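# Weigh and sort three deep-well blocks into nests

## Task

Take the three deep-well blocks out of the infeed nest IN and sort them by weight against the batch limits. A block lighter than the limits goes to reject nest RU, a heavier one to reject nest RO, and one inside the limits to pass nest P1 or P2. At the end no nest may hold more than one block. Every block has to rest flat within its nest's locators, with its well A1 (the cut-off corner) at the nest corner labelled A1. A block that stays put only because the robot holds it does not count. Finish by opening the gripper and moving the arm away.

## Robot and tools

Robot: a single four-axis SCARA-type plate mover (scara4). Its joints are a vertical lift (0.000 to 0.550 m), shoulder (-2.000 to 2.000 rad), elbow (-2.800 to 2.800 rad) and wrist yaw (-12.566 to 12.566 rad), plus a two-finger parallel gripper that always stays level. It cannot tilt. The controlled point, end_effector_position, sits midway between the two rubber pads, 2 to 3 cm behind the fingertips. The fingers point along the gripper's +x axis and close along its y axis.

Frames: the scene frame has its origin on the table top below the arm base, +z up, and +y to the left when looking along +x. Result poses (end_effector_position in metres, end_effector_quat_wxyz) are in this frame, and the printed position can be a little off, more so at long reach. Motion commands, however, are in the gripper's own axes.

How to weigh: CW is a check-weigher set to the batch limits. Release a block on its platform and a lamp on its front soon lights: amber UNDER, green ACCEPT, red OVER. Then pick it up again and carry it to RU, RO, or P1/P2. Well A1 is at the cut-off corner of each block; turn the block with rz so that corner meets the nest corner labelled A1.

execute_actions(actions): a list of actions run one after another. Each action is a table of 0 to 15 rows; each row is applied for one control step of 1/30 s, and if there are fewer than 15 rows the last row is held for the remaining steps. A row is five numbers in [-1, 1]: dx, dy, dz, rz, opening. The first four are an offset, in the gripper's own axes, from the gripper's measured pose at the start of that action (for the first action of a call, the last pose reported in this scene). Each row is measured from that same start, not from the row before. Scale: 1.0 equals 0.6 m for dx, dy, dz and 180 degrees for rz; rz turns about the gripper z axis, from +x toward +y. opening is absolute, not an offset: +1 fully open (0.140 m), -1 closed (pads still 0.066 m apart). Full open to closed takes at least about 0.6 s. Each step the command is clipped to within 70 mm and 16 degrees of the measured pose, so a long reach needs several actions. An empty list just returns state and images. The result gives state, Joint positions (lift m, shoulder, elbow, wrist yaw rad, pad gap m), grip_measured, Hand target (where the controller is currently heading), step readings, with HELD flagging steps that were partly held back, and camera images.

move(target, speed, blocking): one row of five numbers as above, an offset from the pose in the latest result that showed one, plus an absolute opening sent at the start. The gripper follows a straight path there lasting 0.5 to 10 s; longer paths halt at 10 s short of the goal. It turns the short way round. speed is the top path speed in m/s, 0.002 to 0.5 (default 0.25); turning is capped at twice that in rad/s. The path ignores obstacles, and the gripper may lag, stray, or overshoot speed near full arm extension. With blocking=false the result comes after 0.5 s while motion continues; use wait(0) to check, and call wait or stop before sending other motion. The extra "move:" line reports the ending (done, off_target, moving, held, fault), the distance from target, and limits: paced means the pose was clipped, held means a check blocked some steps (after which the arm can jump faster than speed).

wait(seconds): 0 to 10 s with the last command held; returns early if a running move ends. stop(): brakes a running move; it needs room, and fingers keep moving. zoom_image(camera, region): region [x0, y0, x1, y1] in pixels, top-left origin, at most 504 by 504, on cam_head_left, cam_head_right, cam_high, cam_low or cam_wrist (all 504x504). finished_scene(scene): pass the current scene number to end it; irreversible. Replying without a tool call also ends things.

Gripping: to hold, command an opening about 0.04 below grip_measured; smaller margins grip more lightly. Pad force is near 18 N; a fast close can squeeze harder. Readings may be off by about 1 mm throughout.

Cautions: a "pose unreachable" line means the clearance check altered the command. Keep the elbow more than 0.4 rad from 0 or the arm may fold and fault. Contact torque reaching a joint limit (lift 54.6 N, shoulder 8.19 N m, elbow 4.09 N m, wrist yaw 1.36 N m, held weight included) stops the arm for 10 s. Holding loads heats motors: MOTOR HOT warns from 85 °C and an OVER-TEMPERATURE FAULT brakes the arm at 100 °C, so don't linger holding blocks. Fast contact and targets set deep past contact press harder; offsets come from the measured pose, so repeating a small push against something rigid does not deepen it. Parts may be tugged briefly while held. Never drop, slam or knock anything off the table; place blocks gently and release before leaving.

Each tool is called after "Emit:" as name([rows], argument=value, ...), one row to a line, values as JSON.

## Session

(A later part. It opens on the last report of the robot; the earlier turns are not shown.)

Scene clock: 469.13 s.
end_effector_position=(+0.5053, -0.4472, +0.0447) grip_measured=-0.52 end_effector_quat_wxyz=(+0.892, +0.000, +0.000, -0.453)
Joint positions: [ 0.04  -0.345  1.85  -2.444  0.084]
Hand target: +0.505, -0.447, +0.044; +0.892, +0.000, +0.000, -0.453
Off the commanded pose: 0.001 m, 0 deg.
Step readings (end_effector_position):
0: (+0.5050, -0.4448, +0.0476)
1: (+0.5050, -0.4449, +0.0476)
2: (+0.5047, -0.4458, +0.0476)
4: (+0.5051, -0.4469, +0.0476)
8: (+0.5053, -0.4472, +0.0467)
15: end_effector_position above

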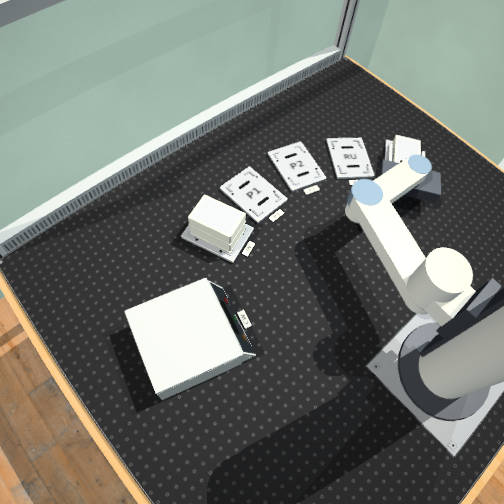

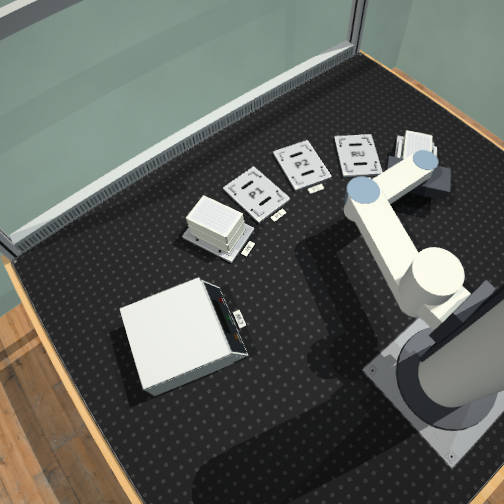

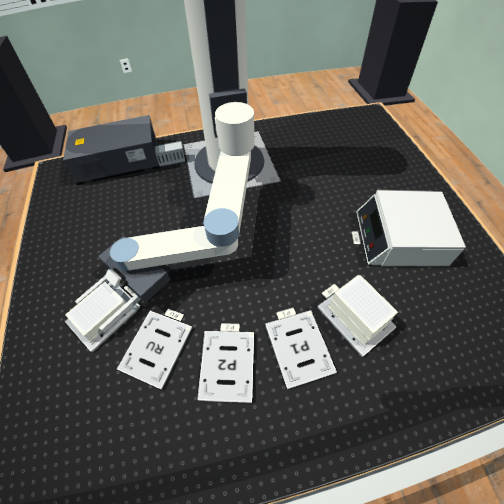

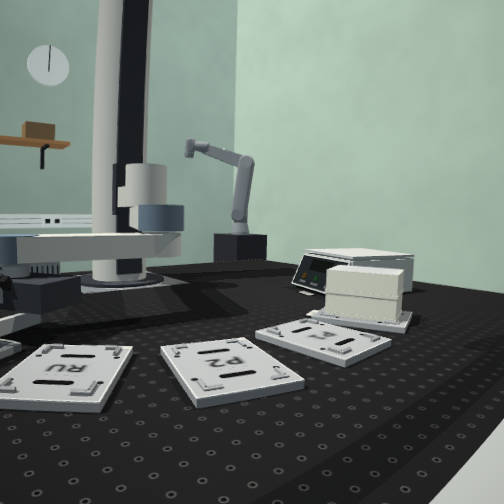

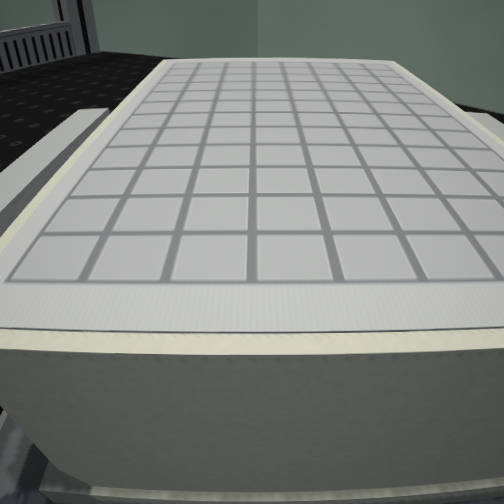

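Emit:
execute_actions([
  [[-0.0004,0,0,0,-0.57],[-0.0008,0,0,0,-0.57],[-0.0012,0,0,0,-0.57],[-0.0016,0,0,0,-0.57],[-0.002,0,0,0,-0.57],[-0.0024,0,0,0,-0.57],[-0.0028,0,0,0,-0.57],[-0.0032,0,0,0,-0.57],[-0.0036,0,0,0,-0.57],[-0.004,0,0,0,-0.57],[-0.004,0,-0.0005,0,-0.57],[-0.004,0,-0.001,0,-0.57]],
])

Emit:
zoom_image(camera="cam_high", region=[75, 320, 115, 355])

Scene clock: 480.00 s.
end_effector_position=(+0.5038, -0.4454, +0.0446) grip_measured=-0.52 end_effector_quat_wxyz=(+0.892, +0.000, +0.000, -0.453)
Joint positions: [ 0.04  -0.339  1.835 -2.436  0.084]
Hand target: +0.504, -0.445, +0.044; +0.892, +0.000, +0.000, -0.453
Off the commanded pose: 0.000 m, 0 deg.
Step readings (end_effector_position):
0: (+0.5054, -0.4472, +0.0447)
1: (+0.5053, -0.4472, +0.0448)
2: (+0.5053, -0.4471, +0.0452)
4: (+0.5051, -0.4469, +0.0451)
8: (+0.5044, -0.4461, +0.0452)
15: end_effector_position above

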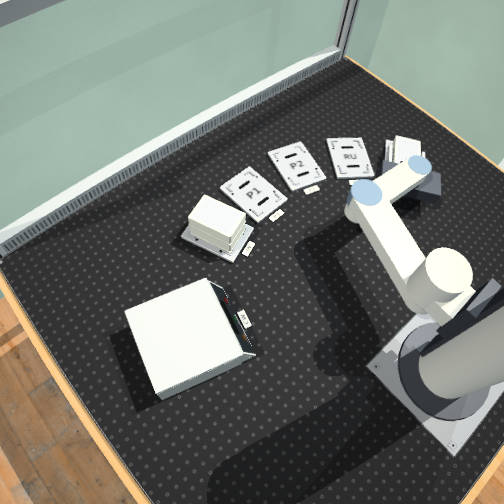

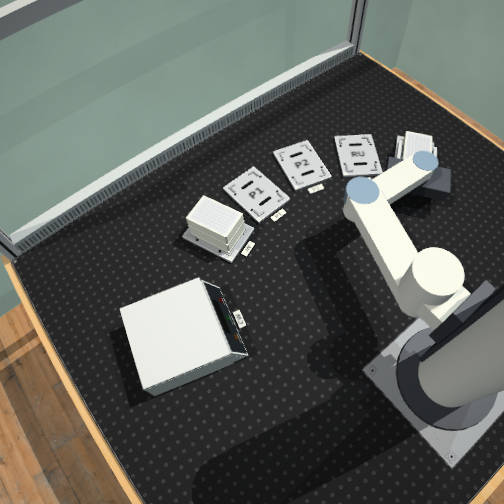

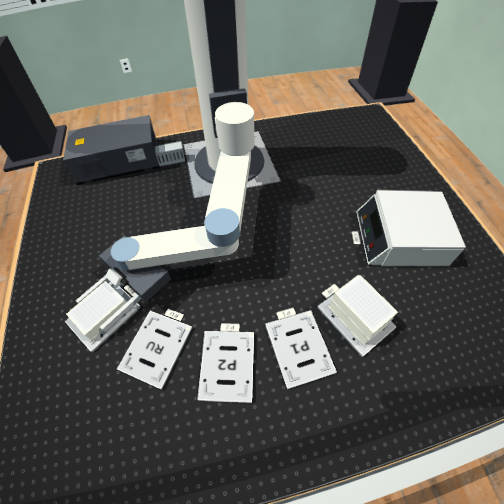

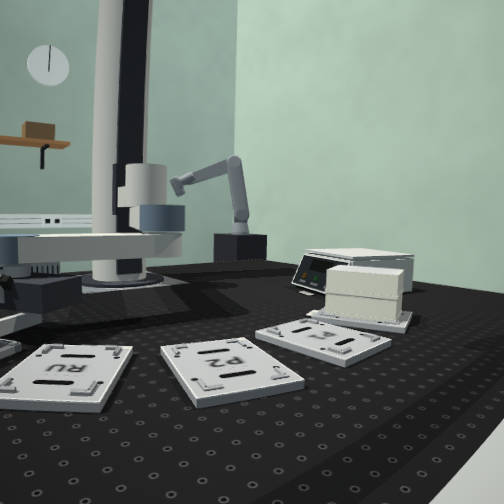

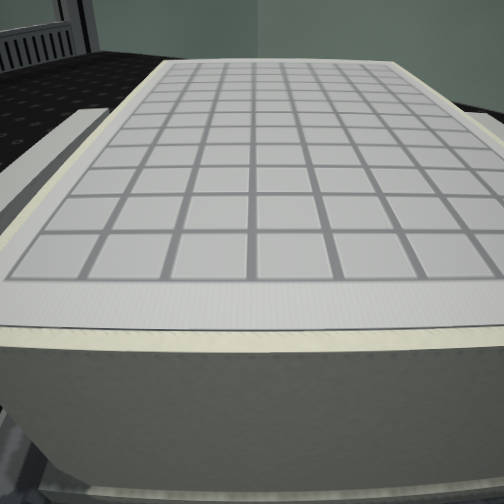

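Region (75, 320, 115, 355) of cam_high's 504x504 image, scaled by 12.600, with more detail than that image has; it fills the top 441 rows of this view, and the rest is white.

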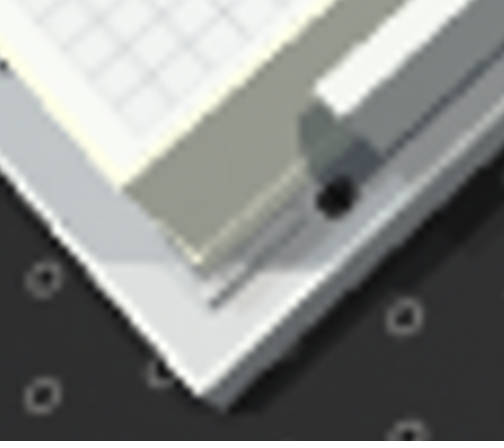

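Emit:
execute_actions([
  [[0,0,0.0015,0,-0.57],[0,0,0.003,0,-0.57],[0,0,0.004,0.001,-0.57],[0,0,0.004,0.002,-0.57],[0,0.0004,0.004,0.003,-0.57],[0,0.0008,0.004,0.004,-0.57],[0,0.0008,0.004,0.005,-0.57],[0,0.0008,0.004,0.0056,-0.57]],
  [[0,0,-0.0006,0,-0.57],[0,0,-0.0012,0,-0.57],[0,0,-0.0018,0,-0.57],[0,0,-0.0024,0,-0.57],[0,0,-0.003,0,-0.57],[0,0,-0.0036,0,-0.57],[0,0,-0.0042,0,-0.57],[0,0,-0.0048,0,-0.57],[0,0,-0.0054,0,-0.57]],
])

Emit:
zoom_image(camera="cam_high", region=[75, 320, 115, 355])

Scene clock: 500.03 s.
end_effector_position=(+0.5038, -0.4453, +0.0444) grip_measured=-0.52 end_effector_quat_wxyz=(+0.895, +0.000, +0.000, -0.446)
Joint positions: [ 0.039 -0.343  1.834 -2.415  0.084]
Hand target: +0.504, -0.445, +0.044; +0.896, +0.000, +0.000, -0.445
Off the commanded pose: 0.001 m, 0 deg.
Step readings (end_effector_position; steps 1 to 15: 1st action; 16 to 30: 2nd action):
0: (+0.5038, -0.4454, +0.0446)
1: (+0.5038, -0.4454, +0.0446)
2: (+0.5037, -0.4454, +0.0455)
4: (+0.5039, -0.4453, +0.0470)
8: (+0.5042, -0.4451, +0.0470)
15: (+0.5041, -0.4451, +0.0470)
16: (+0.5041, -0.4451, +0.0469)
17: (+0.5041, -0.4451, +0.0465)
19: (+0.5041, -0.4451, +0.0458)
23: (+0.5039, -0.4452, +0.0447)
30: end_effector_position above

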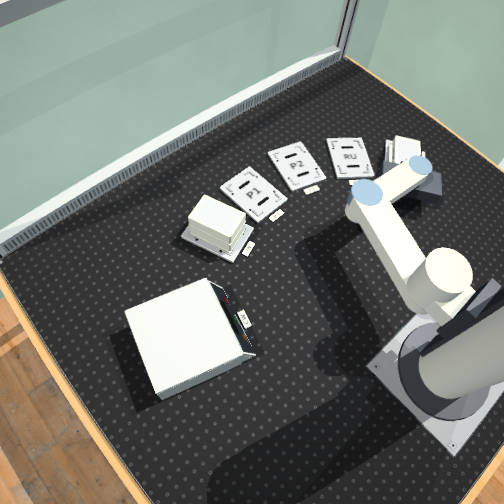

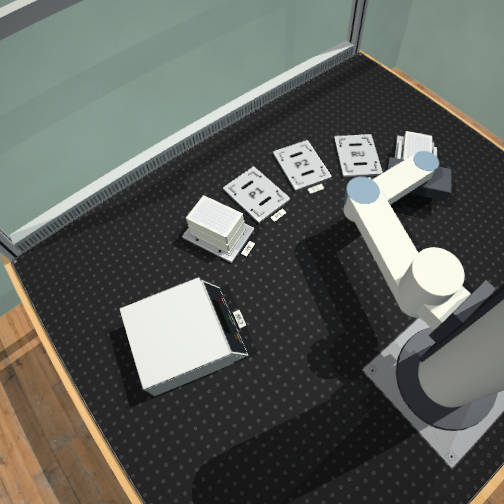

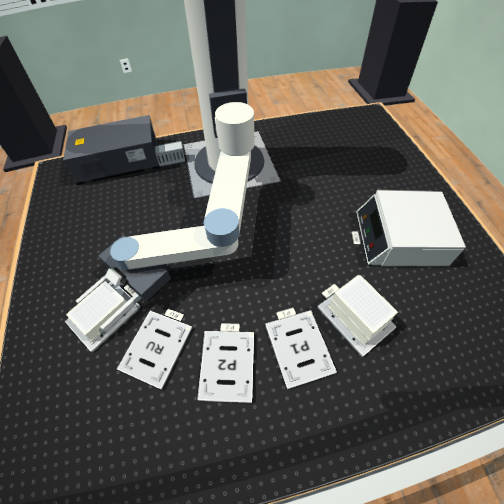

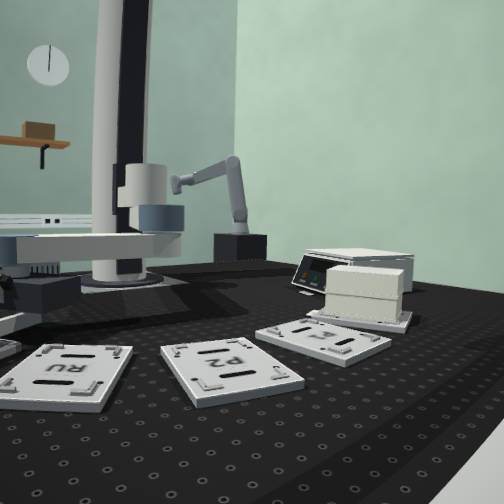

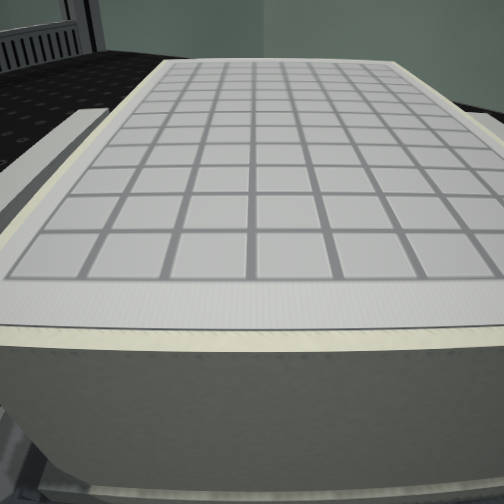

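Region (75, 320, 115, 355) of cam_high's 504x504 image, scaled by 12.600, with more detail than that image has; it fills the top 441 rows of this view, and the rest is white.

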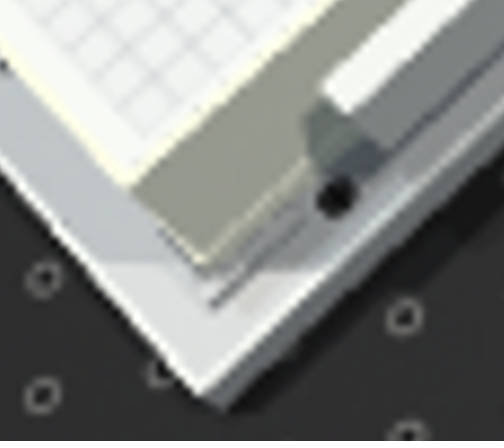

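Emit:
execute_actions([
  [[0,0,0.001,0,-0.57],[-0.0004,0,0.0015,-0.0005,-0.57],[-0.0008,0,0.0015,-0.001,-0.57],[-0.0012,0,0.0015,-0.0015,-0.57],[-0.0016,0,0.0015,-0.002,-0.57],[-0.002,0,0.0015,-0.002,-0.57],[-0.0024,0,0.0015,-0.002,-0.57],[-0.0028,0,0.0015,-0.002,-0.57],[-0.0032,0,0.0015,-0.002,-0.57],[-0.0035,0,0.001,-0.002,-0.57],[-0.0035,0,0.0005,-0.002,-0.57],[-0.0035,0,0,-0.002,-0.57],[-0.0035,0,-0.0005,-0.002,-0.57],[-0.0035,0,-0.001,-0.002,-0.57],[-0.0035,0,-0.0015,-0.002,-0.57]],
])

Emit:
zoom_image(camera="cam_high", region=[75, 320, 115, 355])

Scene clock: 518.57 s.
end_effector_position=(+0.5026, -0.4440, +0.0440) grip_measured=-0.52 end_effector_quat_wxyz=(+0.893, +0.000, +0.000, -0.450)
Joint positions: [ 0.039 -0.336  1.823 -2.42   0.084]
Hand target: +0.503, -0.444, +0.044; +0.894, +0.000, +0.000, -0.449
Off the commanded pose: 0.001 m, 0 deg.
Step readings (end_effector_position):
0: (+0.5038, -0.4453, +0.0444)
1: (+0.5038, -0.4453, +0.0445)
2: (+0.5038, -0.4452, +0.0452)
4: (+0.5035, -0.4448, +0.0454)
8: (+0.5028, -0.4442, +0.0453)
15: end_effector_position above

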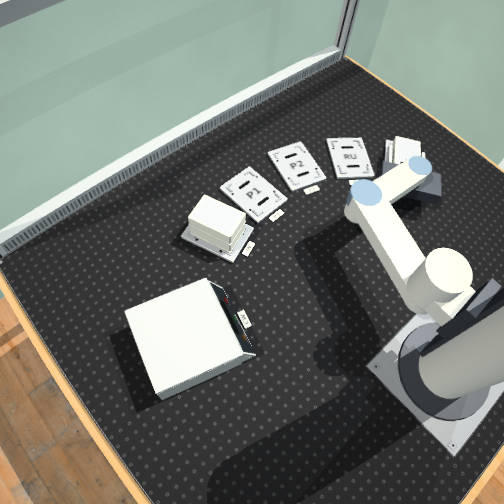

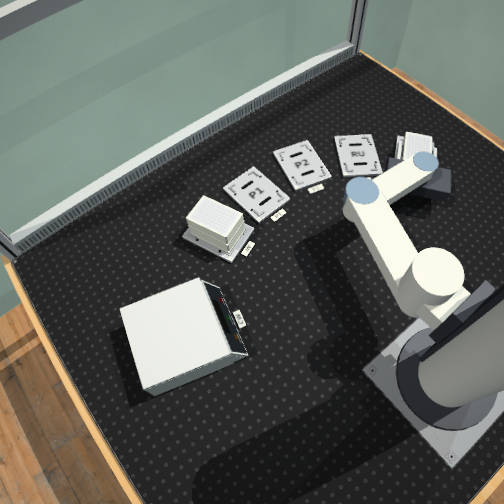

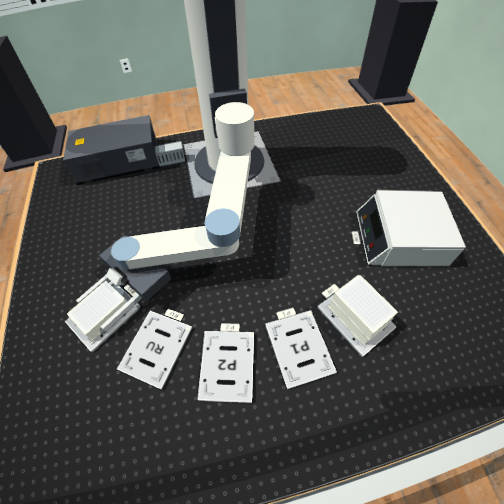

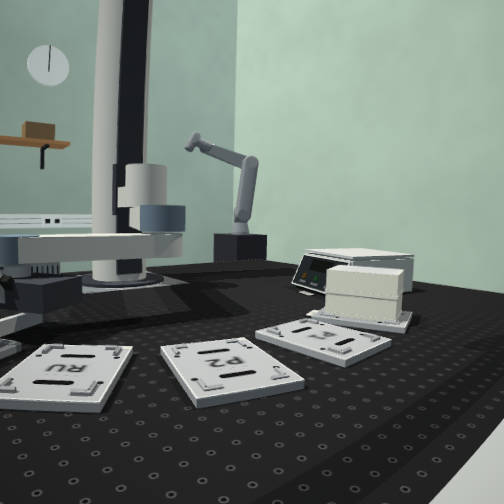

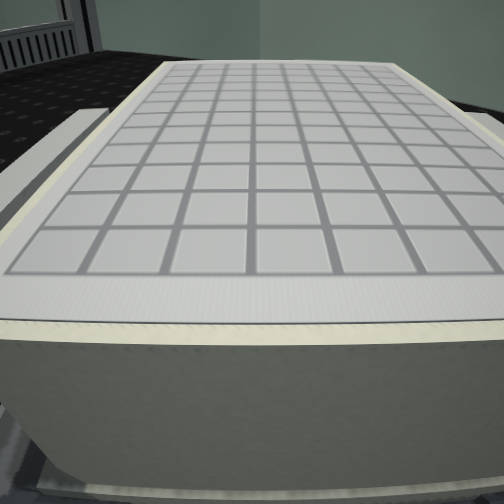

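Region (75, 320, 115, 355) of cam_high's 504x504 image, scaled by 12.600, with more detail than that image has; it fills the top 441 rows of this view, and the rest is white.

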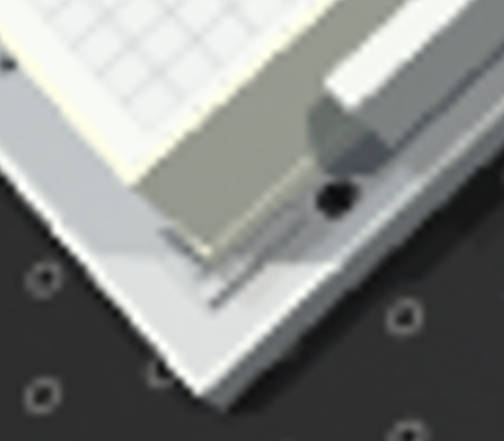

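Emit:
execute_actions([
  [[0.0005,0,0,0,-0.55],[0.0008,0,0,0,-0.54],[0.0008,0,0,0,-0.53],[0.0008,0,0,0,-0.52],[0.0008,0,0,0,-0.51],[0.0008,0,0,0,-0.50],[0.0008,0,0,0,-0.49],[0.0008,0,0,0,-0.47],[0.0008,0,0,0,-0.45],[0.0008,0,0,0,-0.42],[0.0008,0,0,0,-0.40]],
])

Emit:
zoom_image(camera="cam_high", region=[75, 320, 115, 355])

Scene clock: 525.83 s.
end_effector_position=(+0.5028, -0.4445, +0.0441) grip_measured=-0.40 end_effector_quat_wxyz=(+0.893, +0.000, +0.000, -0.450)
Joint positions: [ 0.039 -0.338  1.827 -2.422  0.088]
Hand target: +0.503, -0.444, +0.044; +0.893, +0.000, +0.000, -0.450
Off the commanded pose: 0.000 m, 0 deg.
Step readings (end_effector_position):
0: (+0.5026, -0.4441, +0.0438)
1: (+0.5026, -0.4442, +0.0438)
2: (+0.5029, -0.4445, +0.0441)
4: (+0.5029, -0.4445, +0.0441)
8: (+0.5028, -0.4445, +0.0441)
15: end_effector_position above

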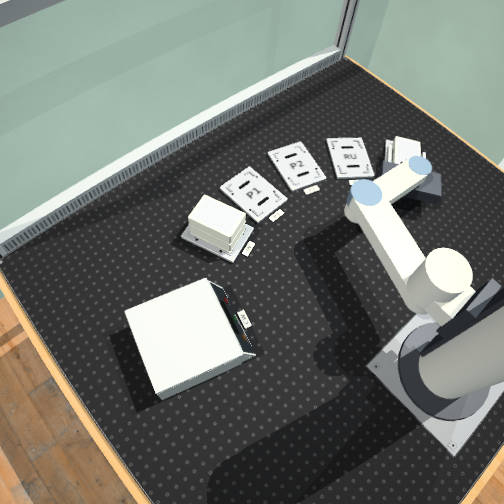

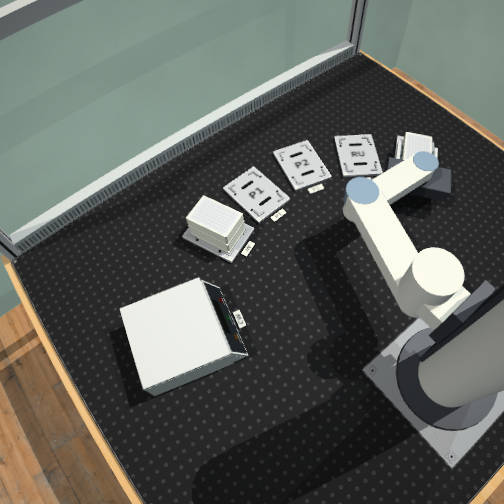

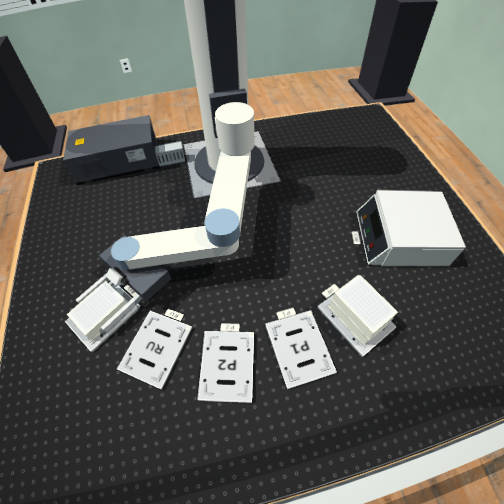

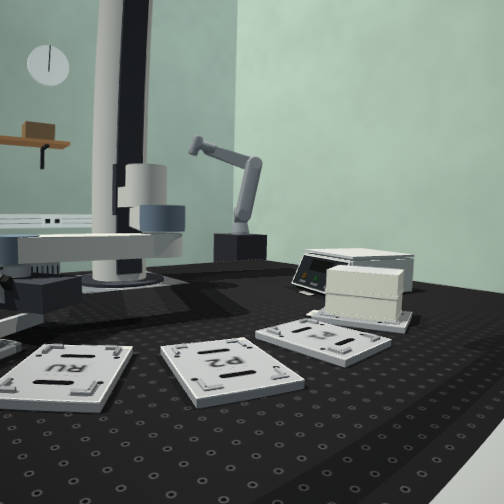

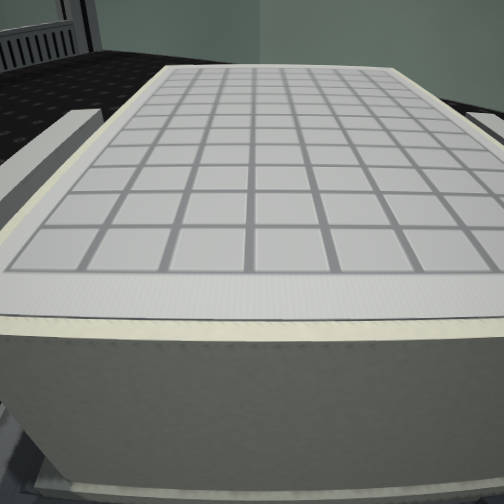

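Region (75, 320, 115, 355) of cam_high's 504x504 image, scaled by 12.600, with more detail than that image has; it fills the top 441 rows of this view, and the rest is white.

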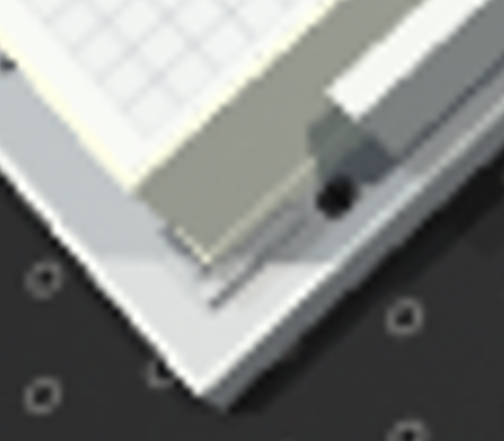

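Emit:
execute_actions([
  [[0,0,0.01,0,-0.3],[0,0,0.025,0,-0.2],[0,0,0.04,0,-0.1],[-0.01,0,0.055,0,0],[-0.03,0,0.07,0,0.1],[-0.05,0,0.085,0,0.2],[-0.07,0,0.1,0,0.3],[-0.09,0,0.115,0,0.4],[-0.11,0,0.13,0,0.5],[-0.13,0,0.14,0,0.6],[-0.14,0,0.15,0,0.7]],
])

Emit:
wait(seconds=0.5)

Scene clock: 538.17 s.
end_effector_position=(+0.4602, -0.3891, +0.1328) grip_measured=+0.70 end_effector_quat_wxyz=(+0.892, +0.000, +0.000, -0.452)
Joint positions: [ 0.128 -0.171  1.431 -2.198  0.129]
Hand target: +0.454, -0.379, +0.134; +0.893, +0.000, +0.000, -0.451
Off the commanded pose: 0.014 m, 0 deg.
Step readings (end_effector_position):
0: (+0.5028, -0.4445, +0.0441)
1: (+0.5028, -0.4445, +0.0442)
2: (+0.5028, -0.4445, +0.0456)
4: (+0.5028, -0.4445, +0.0540)
8: (+0.4981, -0.4389, +0.0860)
15: end_effector_position above

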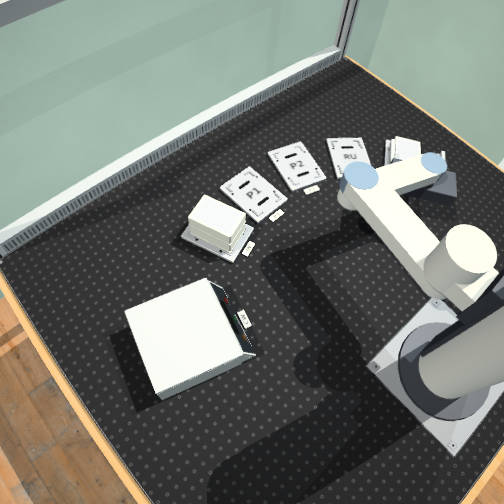

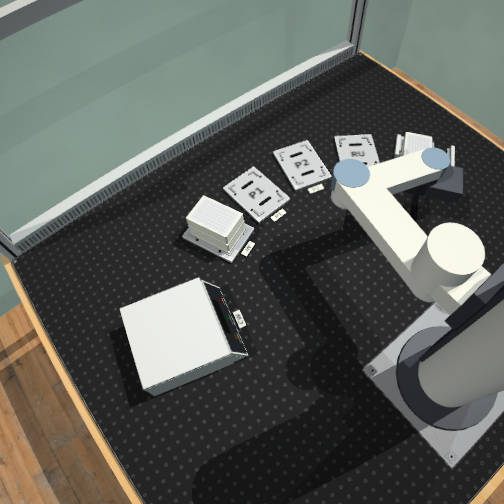

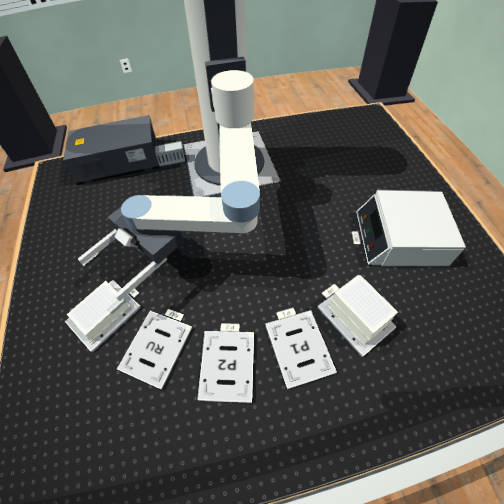

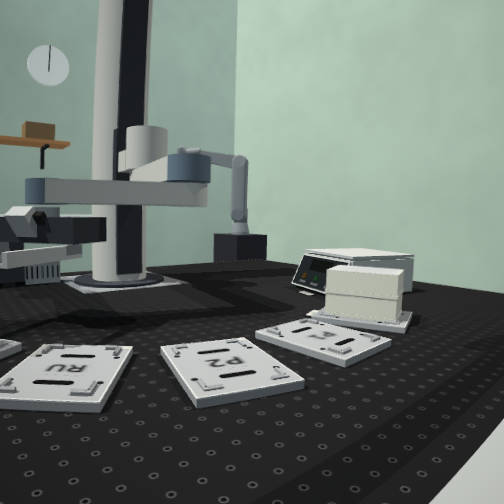

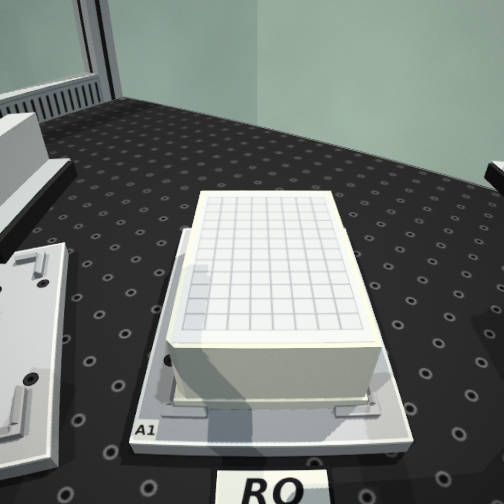

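Scene clock: 538.67 s.
end_effector_position=(+0.4540, -0.3790, +0.1341) grip_measured=+0.70 end_effector_quat_wxyz=(+0.893, +0.000, +0.000, -0.451)
Joint positions: [ 0.129 -0.145  1.371 -2.161  0.129]
Hand target: +0.454, -0.379, +0.134; +0.893, +0.000, +0.000, -0.451
Off the commanded pose: 0.002 m, 0 deg.
wait: 0.50 s; at rest by 0.23 s

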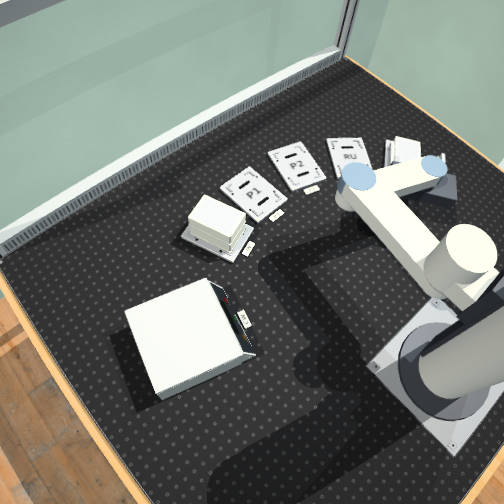

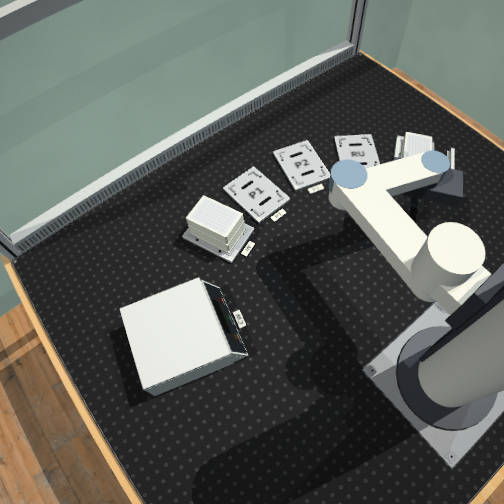

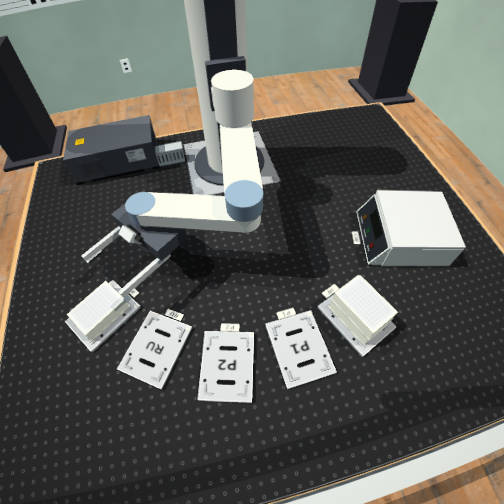

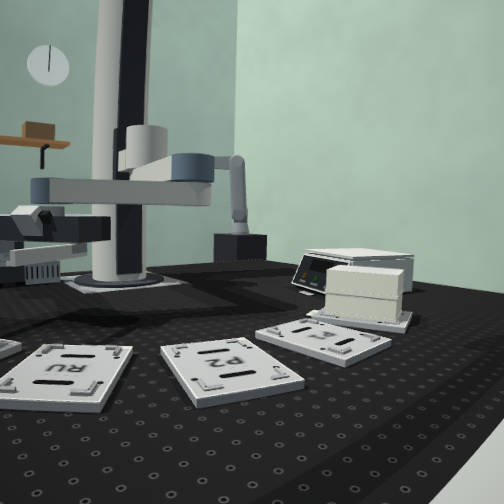

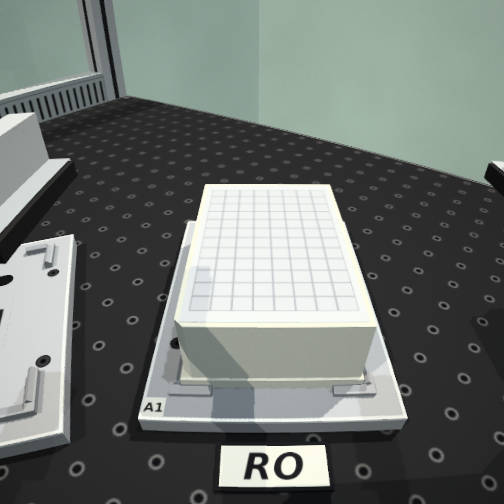

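Emit:
zoom_image(camera="cam_wrist", region=[130, 320, 420, 440])

Emit:
zoom_image(camera="cam_high", region=[55, 270, 150, 360])

Region (130, 320, 420, 440) of cam_wrist's 504x504 image, scaled by 1.738, with more detail than that image has; it fills the top 209 rows of this view, and the rest is white.

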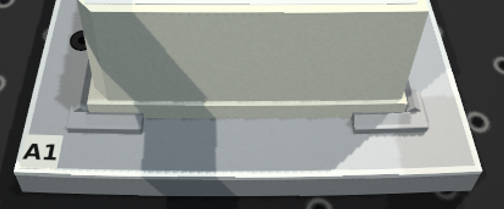

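Region (55, 270, 150, 360) of cam_high's 504x504 image, scaled by 5.305, with more detail than that image has; it fills the top 477 rows of this view, and the rest is white.

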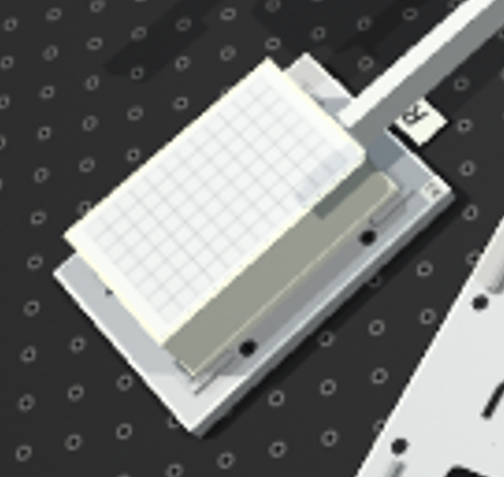

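Emit:
move(target=[-0.3665, 0.6319, 0, 0.3122, 0.7], speed=0.5)

Emit:
zoom_image(camera="cam_wrist", region=[130, 320, 420, 440])

Emit:
zoom_image(camera="cam_wrist", region=[130, 200, 420, 440])

Scene clock: 565.33 s.
end_effector_position=(+0.6288, +0.0232, +0.1341) grip_measured=+0.70 end_effector_quat_wxyz=(+1.000, +0.000, +0.000, +0.023)
Joint positions: [ 0.129  0.877  1.291 -2.122  0.129]
Hand target: +0.629, +0.023, +0.134; +1.000, +0.000, +0.000, +0.023
Off the commanded pose: 0.000 m, 0 deg.
move: done; limits=paced

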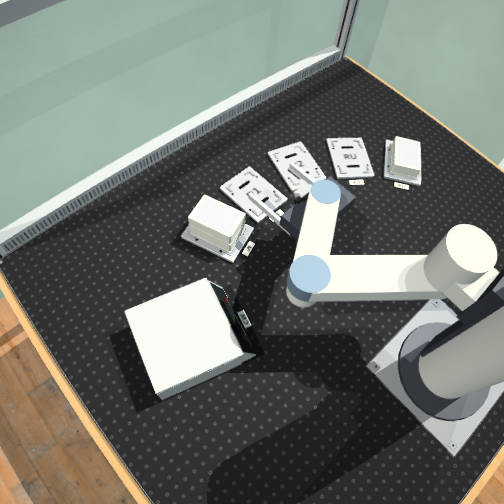

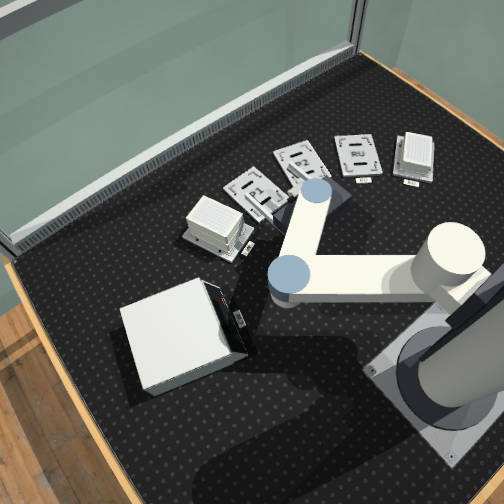

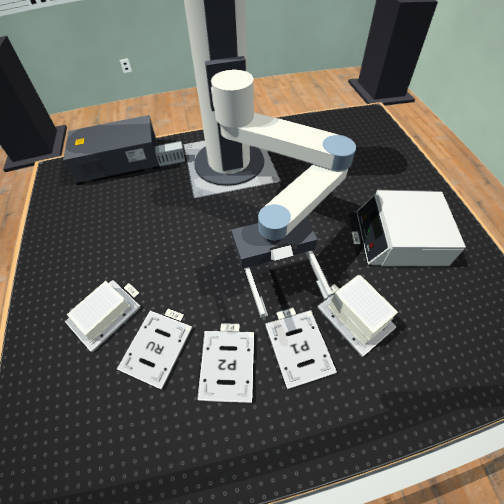

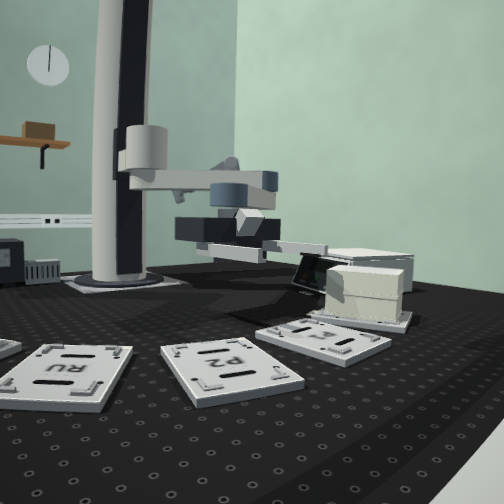

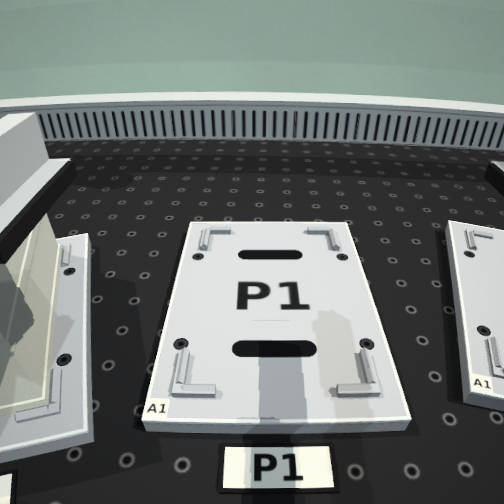

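Region (130, 320, 420, 440) of cam_wrist's 504x504 image, scaled by 1.738, with more detail than that image has; it fills the top 209 rows of this view, and the rest is white.

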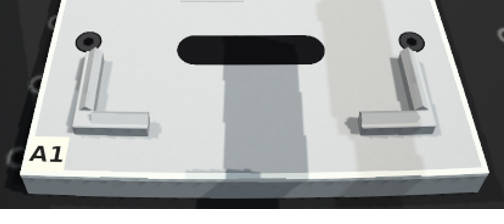

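Region (130, 200, 420, 440) of cam_wrist's 504x504 image, scaled by 1.738, with more detail than that image has; it fills the top 417 rows of this view, and the rest is white.

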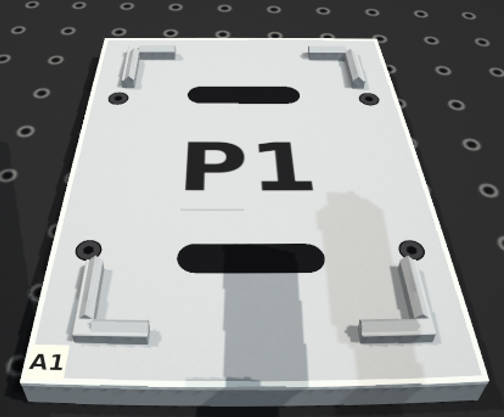

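Emit:
move(target=[0.0855, 0.276, -0.015, 0.1018, -0.2], speed=0.4)

Scene clock: 584.23 s.
end_effector_position=(+0.6724, +0.1912, +0.1251) grip_measured=-0.20 end_effector_quat_wxyz=(+0.983, +0.000, +0.000, +0.182)
Joint positions: [ 0.12   1.017  1.708 -2.359  0.096]
Hand target: +0.672, +0.191, +0.125; +0.983, +0.000, +0.000, +0.182
Off the commanded pose: 0.000 m, 0 deg.
move: done

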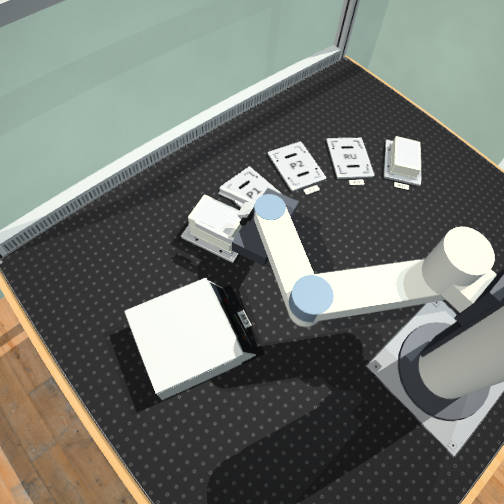

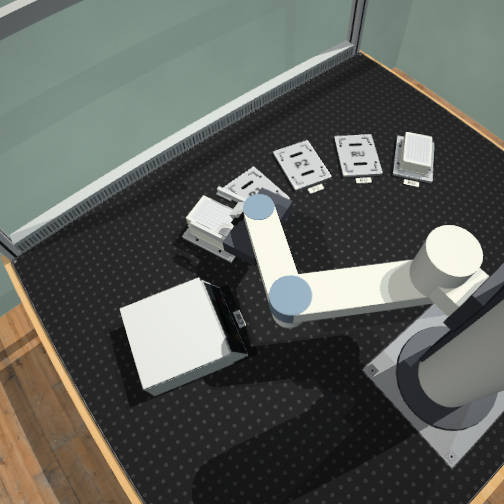

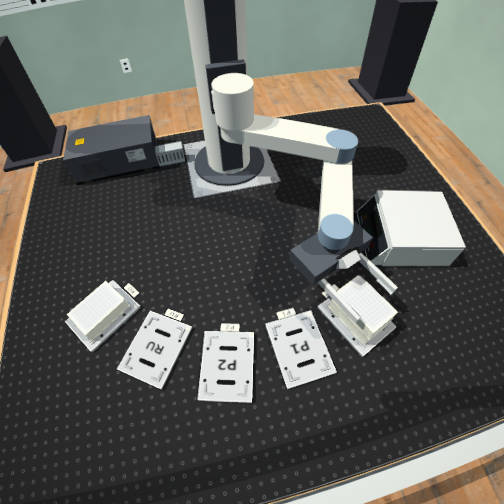

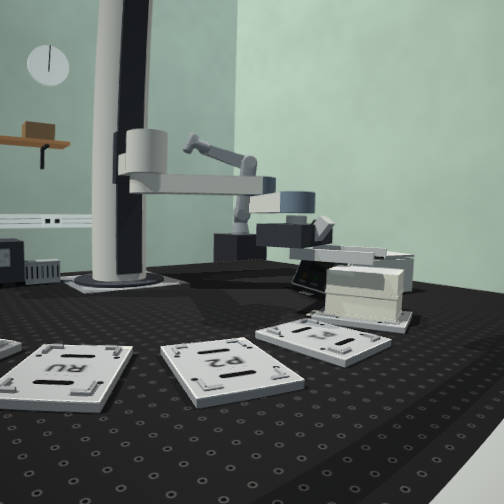

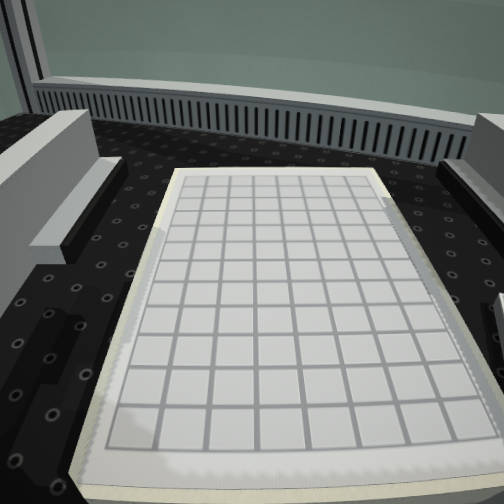

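Emit:
execute_actions([
  [[0,0,-0.008,0,-0.25],[0,0,-0.018,0,-0.3],[0,0,-0.03,0,-0.33],[0,0,-0.042,0,-0.35],[0,0,-0.053,0,-0.35],[0,0,-0.062,0,-0.35],[0,0,-0.0677,0,-0.35]],
])

Scene clock: 589.73 s.
end_effector_position=(+0.6724, +0.1912, +0.0845) grip_measured=-0.35 end_effector_quat_wxyz=(+0.983, +0.000, +0.000, +0.182)
Joint positions: [ 0.079  1.017  1.708 -2.359  0.09 ]
Hand target: +0.672, +0.191, +0.085; +0.983, +0.000, +0.000, +0.182
Off the commanded pose: 0.000 m, 0 deg.
Step readings (end_effector_position):
0: (+0.6724, +0.1912, +0.1251)
1: (+0.6724, +0.1912, +0.1250)
2: (+0.6724, +0.1912, +0.1236)
4: (+0.6724, +0.1912, +0.1151)
8: (+0.6724, +0.1912, +0.0910)
15: end_effector_position above

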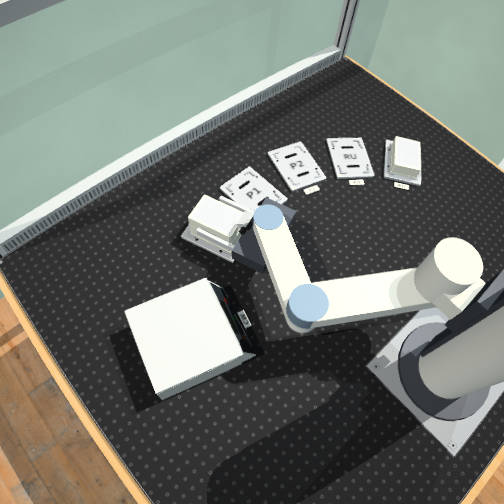

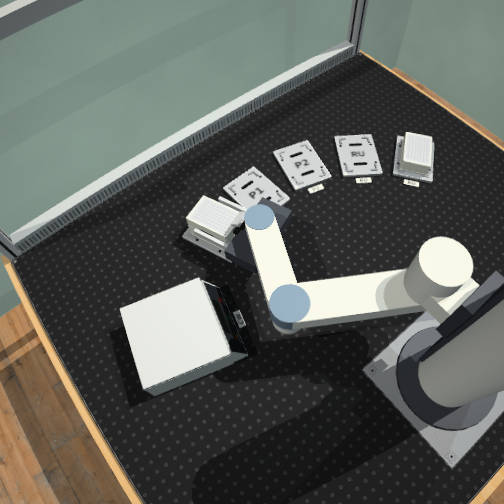

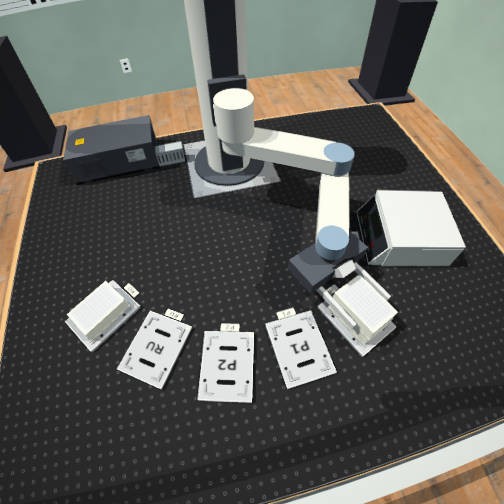

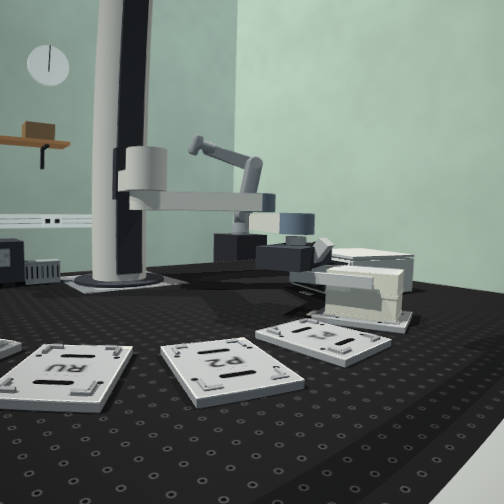

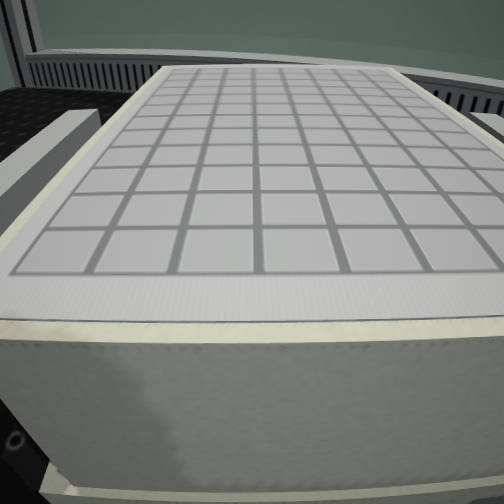

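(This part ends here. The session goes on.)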